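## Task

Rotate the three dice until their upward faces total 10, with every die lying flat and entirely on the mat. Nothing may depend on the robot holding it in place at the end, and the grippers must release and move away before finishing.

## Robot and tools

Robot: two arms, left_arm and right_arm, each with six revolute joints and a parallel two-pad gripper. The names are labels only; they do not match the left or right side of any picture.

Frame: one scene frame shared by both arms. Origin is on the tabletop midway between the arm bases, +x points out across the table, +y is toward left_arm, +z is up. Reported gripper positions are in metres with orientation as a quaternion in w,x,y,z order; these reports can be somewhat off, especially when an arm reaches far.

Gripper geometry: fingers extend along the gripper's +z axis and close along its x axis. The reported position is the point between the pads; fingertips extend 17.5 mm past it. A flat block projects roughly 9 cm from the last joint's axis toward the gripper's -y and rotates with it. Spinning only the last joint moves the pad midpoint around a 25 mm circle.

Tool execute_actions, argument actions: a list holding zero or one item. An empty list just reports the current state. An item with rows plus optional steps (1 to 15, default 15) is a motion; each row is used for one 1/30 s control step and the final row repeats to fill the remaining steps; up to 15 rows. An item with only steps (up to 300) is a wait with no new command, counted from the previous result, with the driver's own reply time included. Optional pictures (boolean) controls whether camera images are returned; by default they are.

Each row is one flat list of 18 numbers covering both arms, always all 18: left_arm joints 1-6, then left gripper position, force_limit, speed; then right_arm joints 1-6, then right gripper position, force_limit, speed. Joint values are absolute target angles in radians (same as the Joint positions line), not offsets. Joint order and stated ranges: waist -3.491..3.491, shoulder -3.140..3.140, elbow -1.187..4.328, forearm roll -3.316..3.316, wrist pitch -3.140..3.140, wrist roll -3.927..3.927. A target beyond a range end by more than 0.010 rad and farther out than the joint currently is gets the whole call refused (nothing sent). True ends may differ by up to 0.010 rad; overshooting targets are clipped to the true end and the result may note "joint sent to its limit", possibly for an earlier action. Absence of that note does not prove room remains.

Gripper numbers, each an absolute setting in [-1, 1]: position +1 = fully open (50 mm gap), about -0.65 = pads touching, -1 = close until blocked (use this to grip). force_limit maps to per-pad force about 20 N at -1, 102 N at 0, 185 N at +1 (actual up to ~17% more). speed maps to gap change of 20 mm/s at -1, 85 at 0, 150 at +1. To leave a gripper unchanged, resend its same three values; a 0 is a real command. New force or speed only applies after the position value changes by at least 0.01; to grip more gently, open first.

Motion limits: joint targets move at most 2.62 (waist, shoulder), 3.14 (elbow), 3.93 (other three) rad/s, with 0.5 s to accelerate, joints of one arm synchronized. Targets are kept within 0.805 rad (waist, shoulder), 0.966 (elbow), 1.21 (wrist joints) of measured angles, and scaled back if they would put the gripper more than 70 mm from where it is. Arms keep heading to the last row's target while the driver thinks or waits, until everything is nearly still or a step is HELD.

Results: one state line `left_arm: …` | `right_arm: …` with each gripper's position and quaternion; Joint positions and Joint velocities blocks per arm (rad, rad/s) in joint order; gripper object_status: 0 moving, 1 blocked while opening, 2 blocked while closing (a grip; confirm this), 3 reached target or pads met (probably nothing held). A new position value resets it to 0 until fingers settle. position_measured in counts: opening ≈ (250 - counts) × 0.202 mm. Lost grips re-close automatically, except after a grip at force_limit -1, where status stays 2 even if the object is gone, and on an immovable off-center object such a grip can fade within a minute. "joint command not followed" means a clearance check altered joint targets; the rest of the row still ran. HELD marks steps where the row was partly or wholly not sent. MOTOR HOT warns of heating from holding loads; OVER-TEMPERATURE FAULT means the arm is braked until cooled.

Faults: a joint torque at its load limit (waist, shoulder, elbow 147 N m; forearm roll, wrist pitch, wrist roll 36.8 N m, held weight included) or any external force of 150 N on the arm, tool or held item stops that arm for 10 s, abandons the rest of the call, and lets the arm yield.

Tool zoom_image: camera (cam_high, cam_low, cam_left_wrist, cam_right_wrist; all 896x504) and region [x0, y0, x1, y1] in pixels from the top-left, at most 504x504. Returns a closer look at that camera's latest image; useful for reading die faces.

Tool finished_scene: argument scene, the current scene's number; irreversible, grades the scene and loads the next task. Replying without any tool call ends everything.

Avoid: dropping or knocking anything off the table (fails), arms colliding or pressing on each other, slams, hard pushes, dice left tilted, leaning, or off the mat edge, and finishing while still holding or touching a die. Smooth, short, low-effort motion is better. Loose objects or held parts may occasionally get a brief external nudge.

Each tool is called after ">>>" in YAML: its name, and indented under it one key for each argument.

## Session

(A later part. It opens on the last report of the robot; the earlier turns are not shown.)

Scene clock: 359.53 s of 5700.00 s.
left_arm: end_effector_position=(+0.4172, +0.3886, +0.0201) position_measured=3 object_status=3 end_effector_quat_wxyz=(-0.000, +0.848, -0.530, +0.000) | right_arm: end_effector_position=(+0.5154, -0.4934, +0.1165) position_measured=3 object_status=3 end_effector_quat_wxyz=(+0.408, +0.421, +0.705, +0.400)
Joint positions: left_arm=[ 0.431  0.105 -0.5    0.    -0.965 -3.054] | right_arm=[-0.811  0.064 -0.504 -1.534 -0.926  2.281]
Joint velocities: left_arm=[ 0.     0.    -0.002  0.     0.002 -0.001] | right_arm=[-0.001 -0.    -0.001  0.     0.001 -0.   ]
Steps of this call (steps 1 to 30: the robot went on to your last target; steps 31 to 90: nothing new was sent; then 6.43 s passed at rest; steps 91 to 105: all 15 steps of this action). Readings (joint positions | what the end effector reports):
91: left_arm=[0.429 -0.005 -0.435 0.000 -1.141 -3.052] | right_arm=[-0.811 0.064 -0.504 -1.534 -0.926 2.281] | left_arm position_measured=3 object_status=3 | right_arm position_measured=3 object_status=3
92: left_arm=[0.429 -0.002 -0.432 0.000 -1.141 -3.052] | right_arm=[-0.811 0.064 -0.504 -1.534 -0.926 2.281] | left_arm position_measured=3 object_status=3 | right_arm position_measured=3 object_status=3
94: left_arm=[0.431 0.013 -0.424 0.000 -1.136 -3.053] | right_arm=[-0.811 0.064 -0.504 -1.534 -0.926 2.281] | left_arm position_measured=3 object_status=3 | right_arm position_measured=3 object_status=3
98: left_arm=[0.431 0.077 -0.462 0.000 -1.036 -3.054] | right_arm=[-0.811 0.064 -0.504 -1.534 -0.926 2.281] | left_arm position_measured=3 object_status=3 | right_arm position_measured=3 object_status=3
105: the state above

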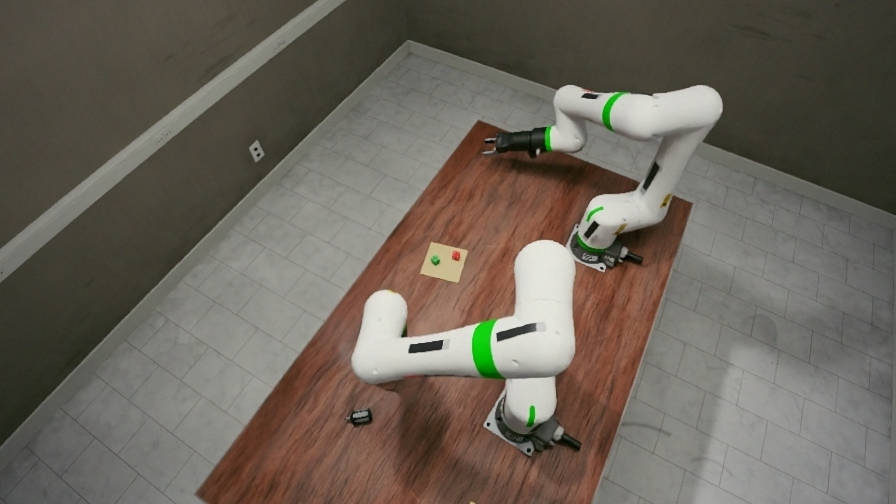

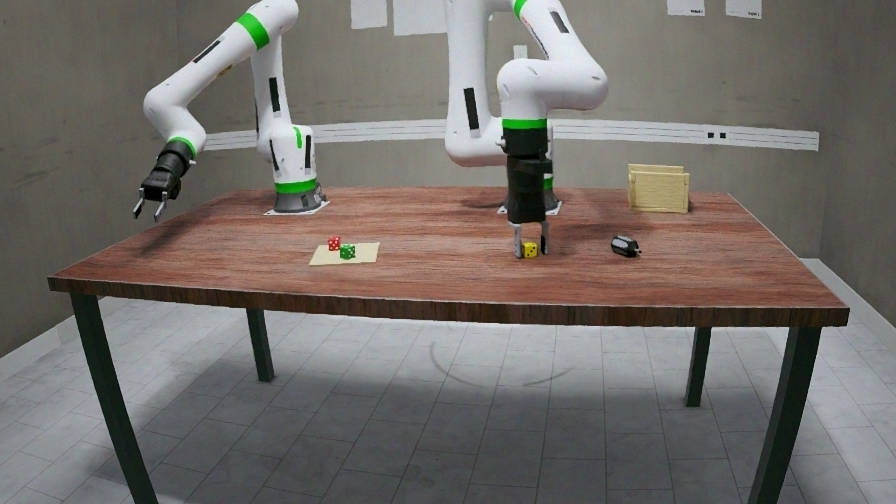

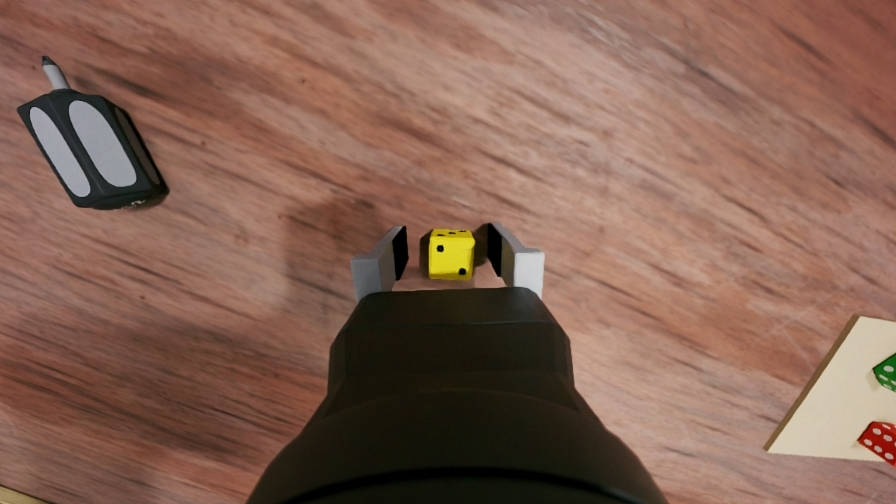

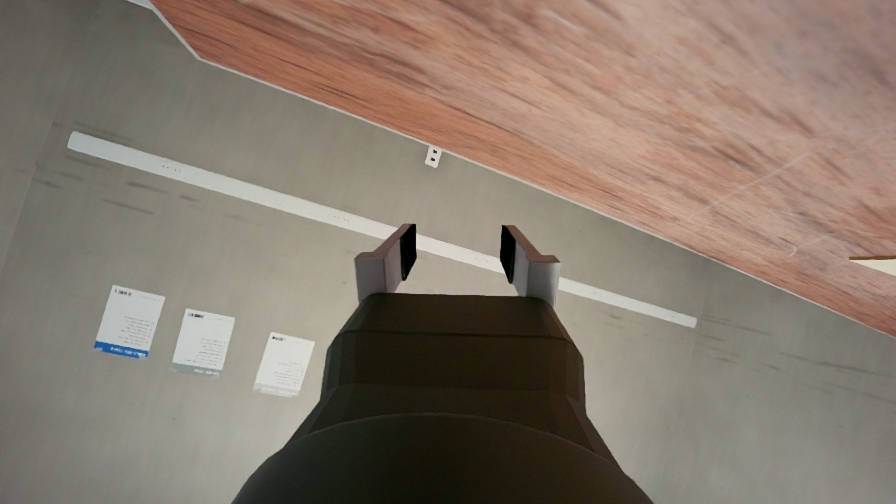

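Good. Grip and carry.

>>> execute_actions:
  actions:
    - {"rows":[[0.431,0.1055,-0.5,0,-0.965,-3.054,-1,-0.3,0.5,-0.811,0.064,-0.504,-1.534,-0.926,2.281,1,0,0]],"steps":12}
  pictures: false

>>> execute_actions:
  actions:
    - {"rows":[[0.431,0.0,-0.4,0,-1.171,-3.054,-1,-0.3,0.5,-0.811,0.064,-0.504,-1.534,-0.926,2.281,1,0,0]],"steps":10}
  pictures: false

>>> execute_actions:
  actions:
    - {"rows":[[-0.378,0.26,-0.10,0,-1.21,-2.455,-1,-0.3,0.5,-0.811,0.064,-0.504,-1.534,-0.926,2.281,1,0,0]],"steps":15}
  pictures: false

>>> execute_actions:
  actions:
    - {"steps":22}
  pictures: false

>>> execute_actions:
  actions:
    - {"rows":[[-0.378,0.338,-0.201,0,-1.032,-2.455,-1,-0.3,0.5,-0.811,0.064,-0.504,-1.534,-0.926,2.281,1,0,0]],"steps":14}

Scene clock: 368.20 s of 5700.00 s.
left_arm: end_effector_position=(+0.4171, +0.3886, +0.0200) position_measured=134 object_status=0 end_effector_quat_wxyz=(-0.000, +0.848, -0.530, +0.000) | right_arm: end_effector_position=(+0.5154, -0.4934, +0.1165) position_measured=3 object_status=3 end_effector_quat_wxyz=(+0.408, +0.421, +0.705, +0.400)
Joint positions: left_arm=[ 0.431  0.106 -0.5   -0.    -0.965 -3.054] | right_arm=[-0.811  0.064 -0.504 -1.534 -0.926  2.281]
Joint velocities: left_arm=[-0.    -0.     0.001 -0.     0.     0.001] | right_arm=[ 0.     0.     0.001  0.001  0.    -0.002]
Steps of this call (steps 1 to 15: the robot went on to your last target; steps 16 to 90: nothing new was sent; then 5.27 s passed at rest; steps 91 to 102: all 12 steps of this action). Readings (joint positions | what the end effector reports):
91: left_arm=[0.431 0.105 -0.500 -0.000 -0.965 -3.054] | right_arm=[-0.811 0.064 -0.504 -1.534 -0.926 2.281] | left_arm position_measured=13 object_status=0 | right_arm position_measured=3 object_status=3
92: left_arm=[0.431 0.106 -0.500 -0.000 -0.965 -3.054] | right_arm=[-0.811 0.064 -0.504 -1.534 -0.926 2.281] | left_arm position_measured=33 object_status=0 | right_arm position_measured=3 object_status=3
94: left_arm=[0.431 0.105 -0.500 -0.000 -0.965 -3.054] | right_arm=[-0.811 0.064 -0.504 -1.534 -0.926 2.281] | left_arm position_measured=71 object_status=0 | right_arm position_measured=3 object_status=3
98: left_arm=[0.431 0.106 -0.500 -0.000 -0.965 -3.054] | right_arm=[-0.811 0.064 -0.504 -1.534 -0.926 2.281] | left_arm position_measured=134 object_status=0 | right_arm position_measured=3 object_status=3
102: the state above

Scene clock: 368.53 s of 5700.00 s.
left_arm: end_effector_position=(+0.4166, +0.3884, +0.0981) position_measured=134 object_status=2 end_effector_quat_wxyz=(-0.000, +0.848, -0.530, +0.000) | right_arm: end_effector_position=(+0.5154, -0.4934, +0.1165) position_measured=3 object_status=3 end_effector_quat_wxyz=(+0.408, +0.421, +0.705, +0.400)
Joint positions: left_arm=[ 0.431  0.002 -0.402 -0.    -1.167 -3.054] | right_arm=[-0.811  0.064 -0.504 -1.534 -0.926  2.281]
Joint velocities: left_arm=[-0.    -0.105  0.097  0.001 -0.206 -0.001] | right_arm=[-0.001  0.001 -0.001  0.     0.     0.001]
Steps of this call (steps 1 to 10: all 10 steps of this action). Readings (joint positions | what the end effector reports):
1: left_arm=[0.431 0.105 -0.500 -0.000 -0.965 -3.054] | right_arm=[-0.811 0.064 -0.504 -1.534 -0.926 2.281] | left_arm position_measured=134 object_status=0 | right_arm position_measured=3 object_status=3
2: left_arm=[0.431 0.103 -0.498 -0.000 -0.970 -3.054] | right_arm=[-0.811 0.064 -0.504 -1.534 -0.926 2.281] | left_arm position_measured=134 object_status=2 | right_arm position_measured=3 object_status=3
4: left_arm=[0.431 0.085 -0.481 -0.000 -1.006 -3.054] | right_arm=[-0.811 0.064 -0.504 -1.534 -0.926 2.281] | left_arm position_measured=134 object_status=2 | right_arm position_measured=3 object_status=3
8: left_arm=[0.431 0.017 -0.417 -0.000 -1.136 -3.054] | right_arm=[-0.811 0.064 -0.504 -1.534 -0.926 2.281] | left_arm position_measured=134 object_status=2 | right_arm position_measured=3 object_status=3
10: the state above

Scene clock: 369.03 s of 5700.00 s.
left_arm: end_effector_position=(+0.4479, +0.2448, +0.1032) position_measured=134 object_status=2 end_effector_quat_wxyz=(+0.000, +0.824, -0.567, -0.000) | right_arm: end_effector_position=(+0.5154, -0.4934, +0.1165) position_measured=3 object_status=3 end_effector_quat_wxyz=(+0.408, +0.421, +0.705, +0.400)
Joint positions: left_arm=[ 0.085  0.112 -0.272 -0.    -1.187 -2.798] | right_arm=[-0.811  0.064 -0.504 -1.534 -0.926  2.281]
Joint velocities: left_arm=[-0.858  0.273  0.318  0.    -0.042  0.63 ] | right_arm=[ 0.001  0.     0.001 -0.001  0.    -0.001]
Steps of this call (steps 1 to 15: all 15 steps of this action). Readings (joint positions | what the end effector reports):
1: left_arm=[0.431 0.000 -0.400 -0.000 -1.170 -3.054] | right_arm=[-0.811 0.064 -0.504 -1.534 -0.926 2.281] | left_arm position_measured=134 object_status=2 | right_arm position_measured=3 object_status=3
2: left_arm=[0.427 0.002 -0.399 -0.000 -1.171 -3.052] | right_arm=[-0.811 0.064 -0.504 -1.534 -0.926 2.281] | left_arm position_measured=134 object_status=2 | right_arm position_measured=3 object_status=3
4: left_arm=[0.404 0.010 -0.390 -0.000 -1.172 -3.034] | right_arm=[-0.811 0.064 -0.504 -1.534 -0.926 2.281] | left_arm position_measured=134 object_status=2 | right_arm position_measured=3 object_status=3
8: left_arm=[0.293 0.046 -0.349 -0.000 -1.177 -2.952] | right_arm=[-0.811 0.064 -0.504 -1.534 -0.926 2.281] | left_arm position_measured=134 object_status=2 | right_arm position_measured=3 object_status=3
15: the state above

Scene clock: 369.77 s of 5700.00 s.
left_arm: end_effector_position=(+0.4055, +0.0279, +0.1018) position_measured=134 object_status=2 end_effector_quat_wxyz=(-0.000, +0.788, -0.616, +0.000) | right_arm: end_effector_position=(+0.5154, -0.4934, +0.1165) position_measured=3 object_status=3 end_effector_quat_wxyz=(+0.408, +0.421, +0.705, +0.400)
Joint positions: left_arm=[-0.378  0.26  -0.1    0.    -1.21  -2.455] | right_arm=[-0.811  0.064 -0.504 -1.534 -0.926  2.281]
Joint velocities: left_arm=[-0.002  0.     0.     0.     0.     0.002] | right_arm=[-0.002 -0.001  0.001 -0.    -0.    -0.001]
Steps of this call (steps 1 to 22: the robot went on to your last target). Readings (joint positions | what the end effector reports):
1: left_arm=[0.056 0.122 -0.261 -0.000 -1.189 -2.776] | right_arm=[-0.811 0.064 -0.504 -1.534 -0.926 2.281] | left_arm position_measured=134 object_status=2 | right_arm position_measured=3 object_status=3
2: left_arm=[0.027 0.131 -0.250 -0.000 -1.190 -2.755] | right_arm=[-0.811 0.064 -0.504 -1.534 -0.926 2.281] | left_arm position_measured=134 object_status=2 | right_arm position_measured=3 object_status=3
4: left_arm=[-0.030 0.149 -0.229 -0.000 -1.193 -2.713] | right_arm=[-0.811 0.064 -0.504 -1.534 -0.926 2.281] | left_arm position_measured=134 object_status=2 | right_arm position_measured=3 object_status=3
8: left_arm=[-0.142 0.185 -0.187 -0.000 -1.199 -2.630] | right_arm=[-0.811 0.064 -0.504 -1.534 -0.926 2.281] | left_arm position_measured=134 object_status=2 | right_arm position_measured=3 object_status=3
22: the state above

Scene clock: 370.23 s of 5700.00 s.
left_arm: end_effector_position=(+0.4027, +0.0290, +0.0234) position_measured=134 object_status=2 end_effector_quat_wxyz=(+0.000, +0.788, -0.616, +0.000) | right_arm: end_effector_position=(+0.5154, -0.4934, +0.1165) position_measured=3 object_status=3 end_effector_quat_wxyz=(+0.408, +0.421, +0.705, +0.400)
Joint positions: left_arm=[-0.378  0.338 -0.201  0.    -1.032 -2.455] | right_arm=[-0.811  0.064 -0.504 -1.534 -0.926  2.281]
Joint velocities: left_arm=[ 0.    -0.    -0.001 -0.001  0.002  0.   ] | right_arm=[ 0.     0.     0.     0.001  0.    -0.   ]
Steps of this call (steps 1 to 14: all 14 steps of this action). Readings (joint positions | what the end effector reports):
1: left_arm=[-0.378 0.260 -0.100 0.000 -1.210 -2.455] | right_arm=[-0.811 0.064 -0.504 -1.534 -0.926 2.281] | left_arm position_measured=134 object_status=2 | right_arm position_measured=3 object_status=3
2: left_arm=[-0.378 0.262 -0.102 0.000 -1.205 -2.455] | right_arm=[-0.811 0.064 -0.504 -1.534 -0.926 2.281] | left_arm position_measured=134 object_status=2 | right_arm position_measured=3 object_status=3
4: left_arm=[-0.378 0.278 -0.123 0.000 -1.169 -2.455] | right_arm=[-0.811 0.064 -0.504 -1.534 -0.926 2.281] | left_arm position_measured=134 object_status=2 | right_arm position_measured=3 object_status=3
8: left_arm=[-0.378 0.330 -0.190 0.000 -1.053 -2.455] | right_arm=[-0.811 0.064 -0.504 -1.534 -0.926 2.281] | left_arm position_measured=134 object_status=2 | right_arm position_measured=3 object_status=3
14: the state above

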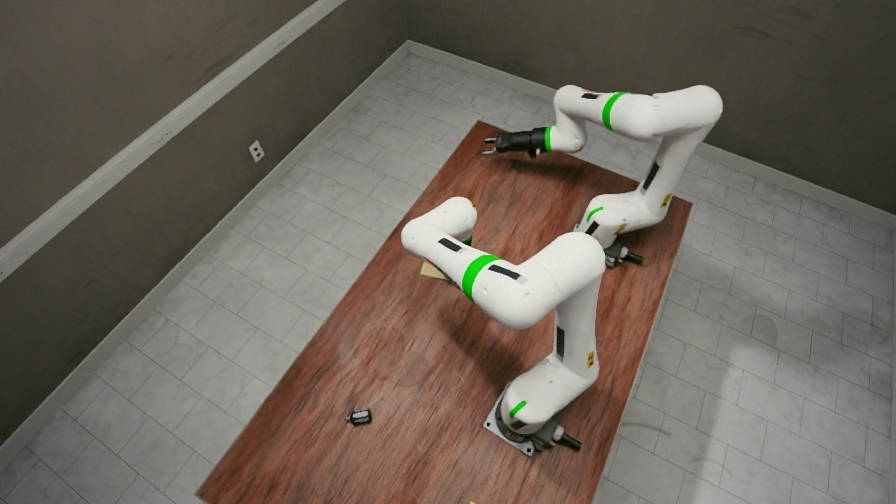

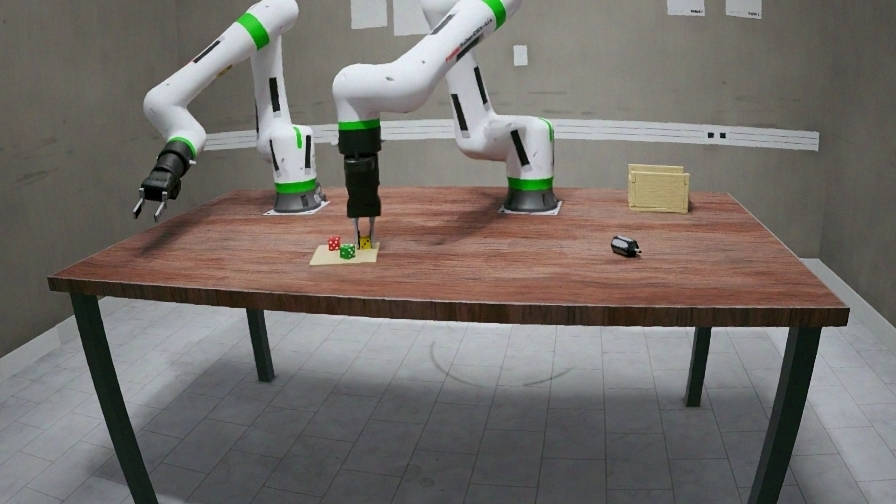

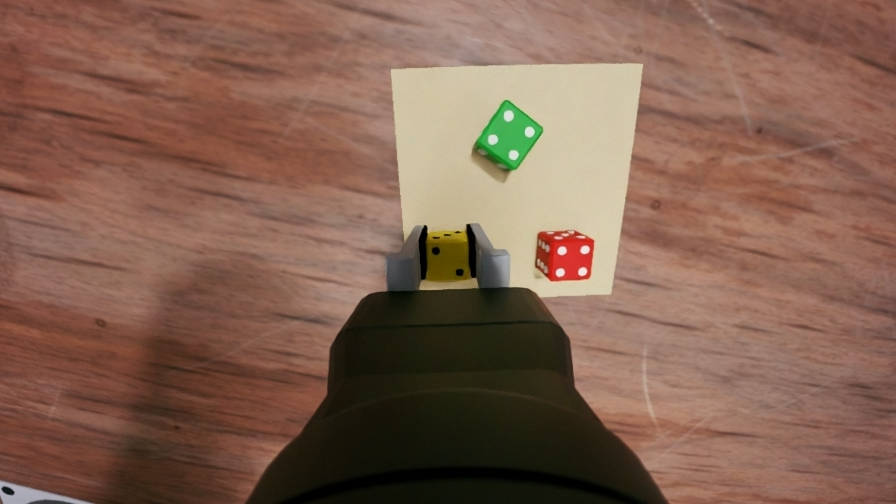

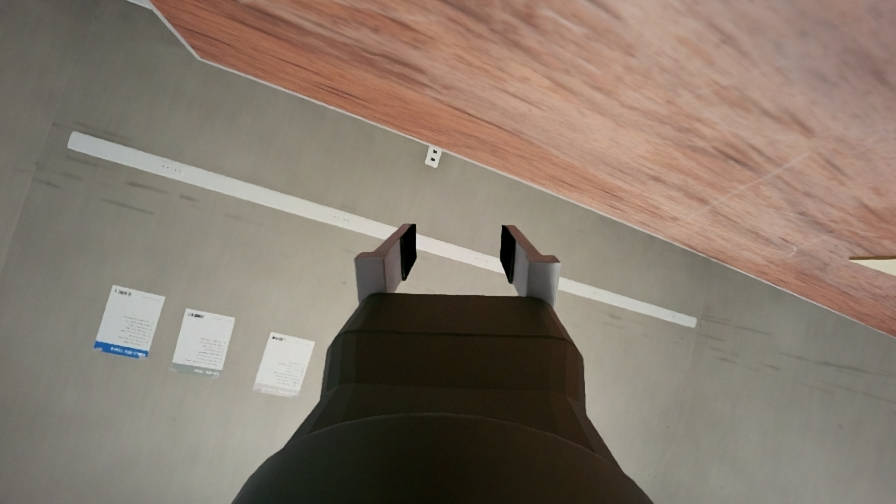

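4+4+2. Release and clear.

>>> execute_actions:
  actions:
    - {"rows":[[-0.378,0.338,-0.201,0,-1.032,-2.455,1,-0.3,0.5,-0.811,0.064,-0.504,-1.534,-0.926,2.281,1,0,0]],"steps":7}
  pictures: false

>>> execute_actions:
  actions:
    - {"rows":[[-0.378,0.26,-0.10,0,-1.21,-2.455,1,-0.3,0.5,-0.811,0.064,-0.504,-1.534,-0.926,2.281,1,0,0]],"steps":8}
  pictures: false

>>> execute_actions:
  actions:
    - {"rows":[[-0.378,0.12,0.05,0,-1.5,-2.455,1,-0.3,0.5,-0.811,0.064,-0.504,-1.534,-0.926,2.281,1,0,0]],"steps":15}

>>> zoom_image:
  camera: "cam_left_wrist"
  region: [380,80,620,260]

Scene clock: 378.50 s of 5700.00 s.
left_arm: end_effector_position=(+0.4023, +0.0293, +0.0226) position_measured=10 object_status=0 end_effector_quat_wxyz=(-0.000, +0.788, -0.616, -0.001) | right_arm: end_effector_position=(+0.5154, -0.4934, +0.1165) position_measured=3 object_status=3 end_effector_quat_wxyz=(+0.408, +0.421, +0.705, +0.400)
Joint positions: left_arm=[-0.378  0.338 -0.202 -0.    -1.032 -2.455] | right_arm=[-0.811  0.064 -0.504 -1.534 -0.926  2.281]
Joint velocities: left_arm=[ 0.    -0.003  0.002 -0.001 -0.    -0.   ] | right_arm=[-0.001 -0.001  0.001  0.001 -0.     0.   ]
Steps of this call (steps 1 to 15: the robot went on to your last target; steps 16 to 90: nothing new was sent; then 5.03 s passed at rest; steps 91 to 97: all 7 steps of this action). Readings (joint positions | what the end effector reports):
91: left_arm=[-0.378 0.338 -0.201 -0.000 -1.032 -2.455] | right_arm=[-0.811 0.064 -0.504 -1.534 -0.926 2.281] | left_arm position_measured=123 object_status=0 | right_arm position_measured=3 object_status=3
92: left_arm=[-0.378 0.339 -0.201 -0.000 -1.032 -2.455] | right_arm=[-0.811 0.064 -0.504 -1.534 -0.926 2.281] | left_arm position_measured=104 object_status=0 | right_arm position_measured=3 object_status=3
94: left_arm=[-0.378 0.339 -0.202 -0.000 -1.032 -2.455] | right_arm=[-0.811 0.064 -0.504 -1.534 -0.926 2.281] | left_arm position_measured=65 object_status=0 | right_arm position_measured=3 object_status=3
97: the state above

Scene clock: 378.77 s of 5700.00 s.
left_arm: end_effector_position=(+0.4059, +0.0274, +0.0930) position_measured=3 object_status=3 end_effector_quat_wxyz=(-0.000, +0.788, -0.616, +0.001) | right_arm: end_effector_position=(+0.5154, -0.4934, +0.1165) position_measured=3 object_status=3 end_effector_quat_wxyz=(+0.408, +0.421, +0.705, +0.400)
Joint positions: left_arm=[-0.378  0.268 -0.111  0.    -1.189 -2.455] | right_arm=[-0.811  0.064 -0.504 -1.534 -0.926  2.281]
Joint velocities: left_arm=[ 0.    -0.231  0.299 -0.    -0.524  0.   ] | right_arm=[ 0.003 -0.     0.001  0.    -0.001 -0.001]
Steps of this call (steps 1 to 8: all 8 steps of this action). Readings (joint positions | what the end effector reports):
1: left_arm=[-0.378 0.338 -0.201 -0.000 -1.032 -2.455] | right_arm=[-0.811 0.064 -0.504 -1.534 -0.926 2.281] | left_arm position_measured=3 object_status=0 | right_arm position_measured=3 object_status=3
2: left_arm=[-0.378 0.336 -0.199 -0.000 -1.037 -2.455] | right_arm=[-0.811 0.064 -0.504 -1.534 -0.926 2.281] | left_arm position_measured=3 object_status=0 | right_arm position_measured=3 object_status=3
4: left_arm=[-0.378 0.320 -0.178 -0.000 -1.073 -2.455] | right_arm=[-0.811 0.064 -0.504 -1.534 -0.926 2.281] | left_arm position_measured=3 object_status=0 | right_arm position_measured=3 object_status=3
8: the state above

Scene clock: 379.27 s of 5700.00 s.
left_arm: end_effector_position=(+0.3786, +0.0406, +0.2337) position_measured=3 object_status=3 end_effector_quat_wxyz=(-0.000, +0.788, -0.616, +0.000) | right_arm: end_effector_position=(+0.5154, -0.4934, +0.1165) position_measured=3 object_status=3 end_effector_quat_wxyz=(+0.408, +0.421, +0.705, +0.400)
Joint positions: left_arm=[-0.378  0.12   0.05  -0.    -1.5   -2.455] | right_arm=[-0.811  0.064 -0.504 -1.534 -0.926  2.281]
Joint velocities: left_arm=[ 0.    -0.     0.002  0.001 -0.007 -0.   ] | right_arm=[-0.001  0.    -0.001  0.     0.    -0.001]
Steps of this call (steps 1 to 15: all 15 steps of this action). Readings (joint positions | what the end effector reports):
1: left_arm=[-0.378 0.262 -0.103 0.000 -1.204 -2.455] | right_arm=[-0.811 0.064 -0.504 -1.534 -0.926 2.281] | left_arm position_measured=3 object_status=3 | right_arm position_measured=3 object_status=3
2: left_arm=[-0.378 0.256 -0.095 0.000 -1.219 -2.455] | right_arm=[-0.811 0.064 -0.504 -1.534 -0.926 2.281] | left_arm position_measured=3 object_status=3 | right_arm position_measured=3 object_status=3
4: left_arm=[-0.378 0.230 -0.066 0.000 -1.274 -2.455] | right_arm=[-0.811 0.064 -0.504 -1.534 -0.926 2.281] | left_arm position_measured=3 object_status=3 | right_arm position_measured=3 object_status=3
8: left_arm=[-0.378 0.166 0.001 0.000 -1.405 -2.455] | right_arm=[-0.811 0.064 -0.504 -1.534 -0.926 2.281] | left_arm position_measured=3 object_status=3 | right_arm position_measured=3 object_status=3
15: the state above

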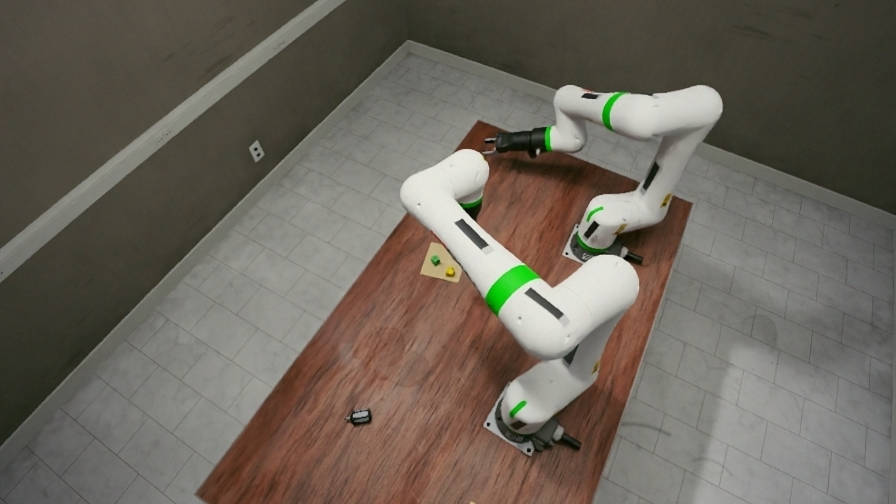

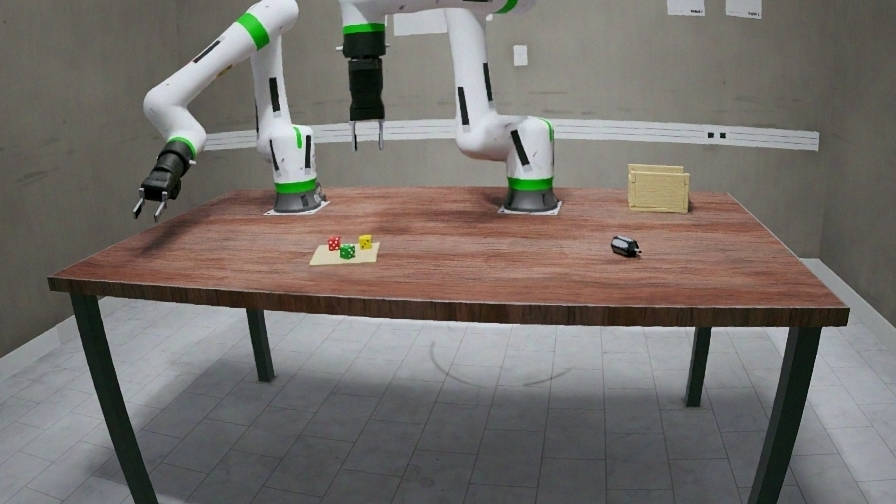

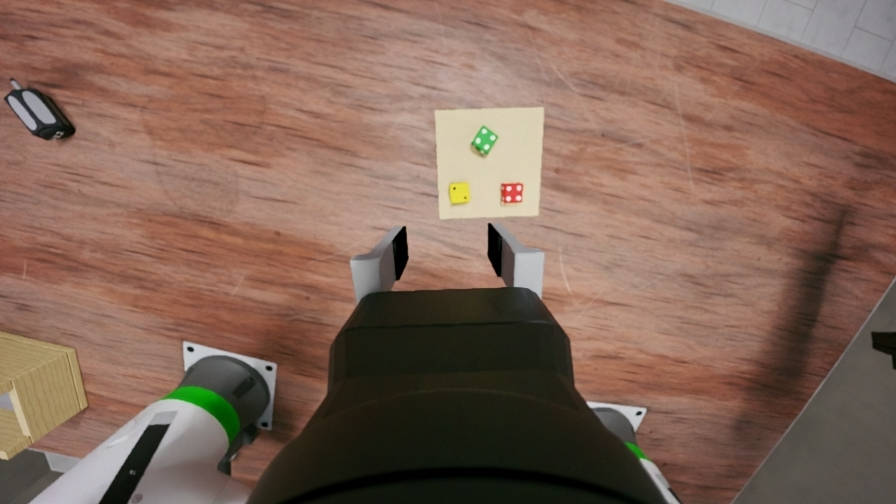

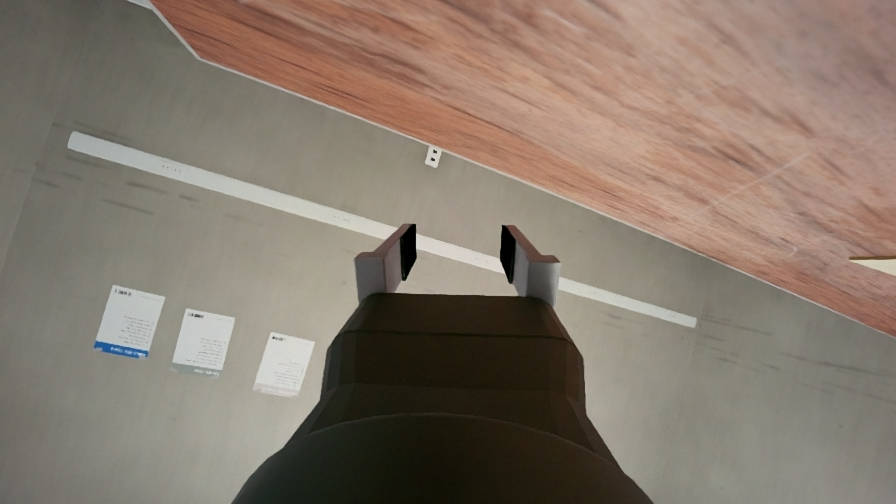

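Region (380, 80, 620, 260) of cam_left_wrist's 896x504 image, scaled by 2.100, with more detail than that image has; it fills the top 378 rows of this view, and the rest is white.

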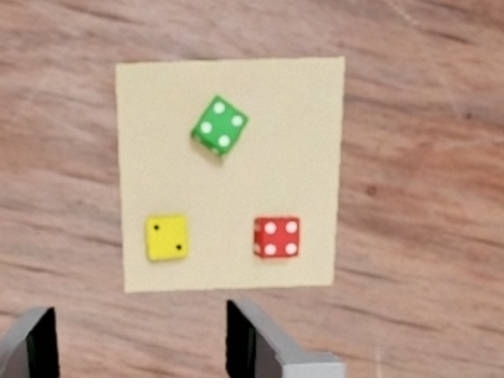

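>>> execute_actions:
  actions: []

Scene clock: 384.07 s of 5700.00 s.
left_arm: end_effector_position=(+0.3785, +0.0405, +0.2340) position_measured=3 object_status=3 end_effector_quat_wxyz=(-0.000, +0.788, -0.616, +0.000) | right_arm: end_effector_position=(+0.5154, -0.4934, +0.1165) position_measured=3 object_status=3 end_effector_quat_wxyz=(+0.408, +0.421, +0.705, +0.400)
Joint positions: left_arm=[-0.378  0.12   0.05   0.    -1.5   -2.455] | right_arm=[-0.811  0.064 -0.504 -1.534 -0.926  2.281]
Joint velocities: left_arm=[-0.     0.     0.    -0.002 -0.    -0.   ] | right_arm=[-0.001 -0.001 -0.     0.001 -0.001 -0.001]
Steps of this call (steps 1 to 15: the robot went on to your last target; steps 16 to 90: nothing new was sent; then 1.80 s passed at rest). Readings (joint positions | what the end effector reports):
1: left_arm=[-0.378 0.120 0.050 -0.000 -1.500 -2.455] | right_arm=[-0.811 0.064 -0.504 -1.534 -0.926 2.281] | left_arm position_measured=3 object_status=3 | right_arm position_measured=3 object_status=3
2: left_arm=[-0.378 0.120 0.050 -0.000 -1.500 -2.455] | right_arm=[-0.811 0.064 -0.504 -1.534 -0.926 2.281] | left_arm position_measured=3 object_status=3 | right_arm position_measured=3 object_status=3
4: left_arm=[-0.378 0.120 0.050 -0.000 -1.500 -2.455] | right_arm=[-0.811 0.064 -0.504 -1.534 -0.926 2.281] | left_arm position_measured=3 object_status=3 | right_arm position_measured=3 object_status=3
8: left_arm=[-0.378 0.120 0.050 -0.000 -1.500 -2.455] | right_arm=[-0.811 0.064 -0.504 -1.534 -0.926 2.281] | left_arm position_measured=3 object_status=3 | right_arm position_measured=3 object_status=3
90: the state above
All arms were judged still, so your last target was given up. Only a new action makes them travel on or press farther. Fingers that are still opening or closing keep moving.

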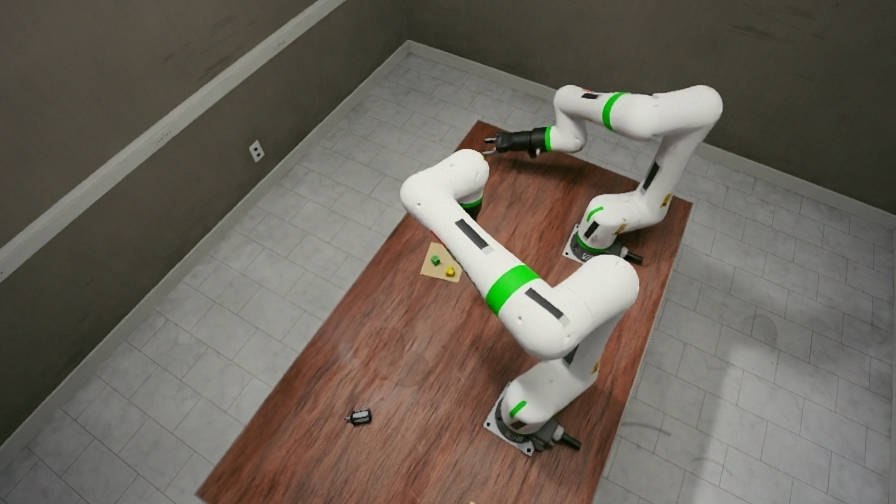

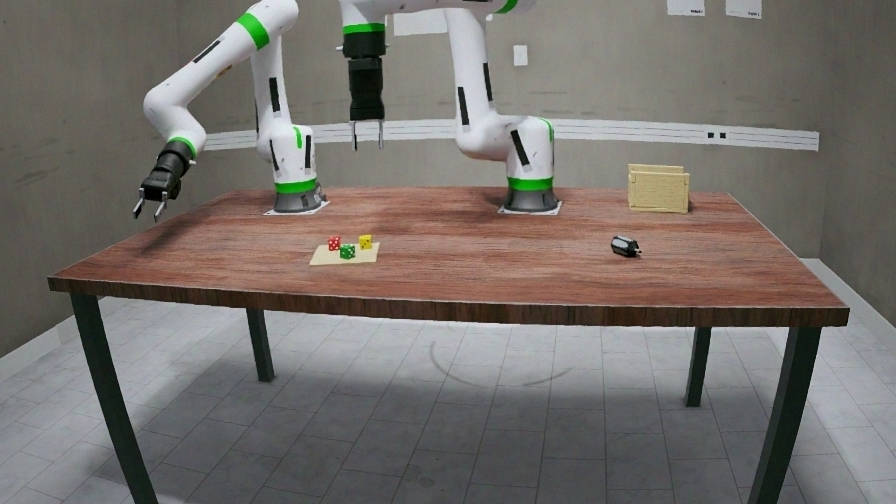

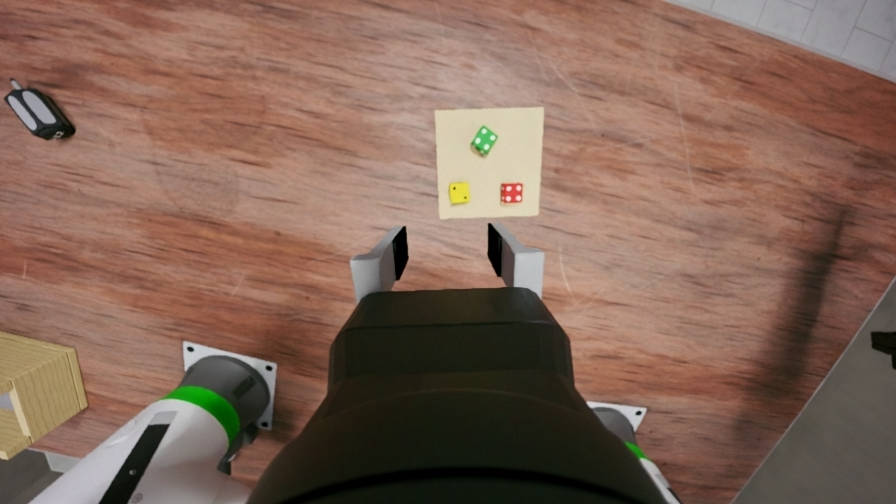

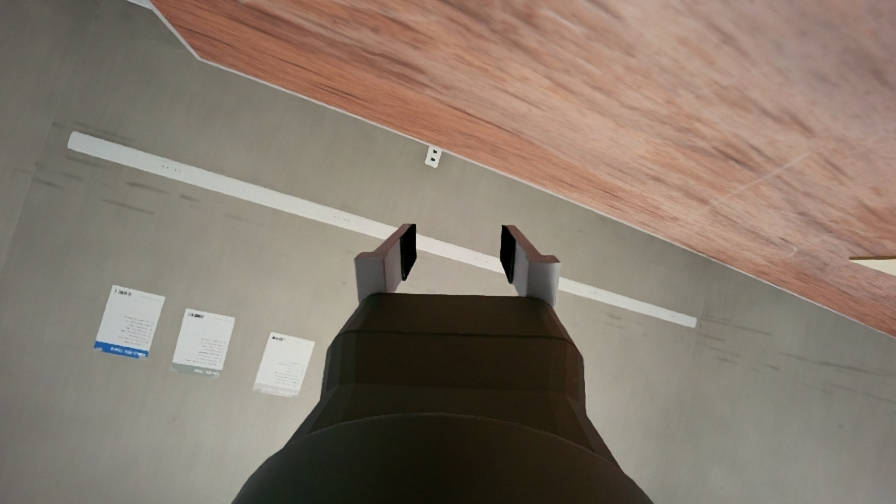

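>>> finished_scene:
  scene: 2

The scene is finished: the task was done.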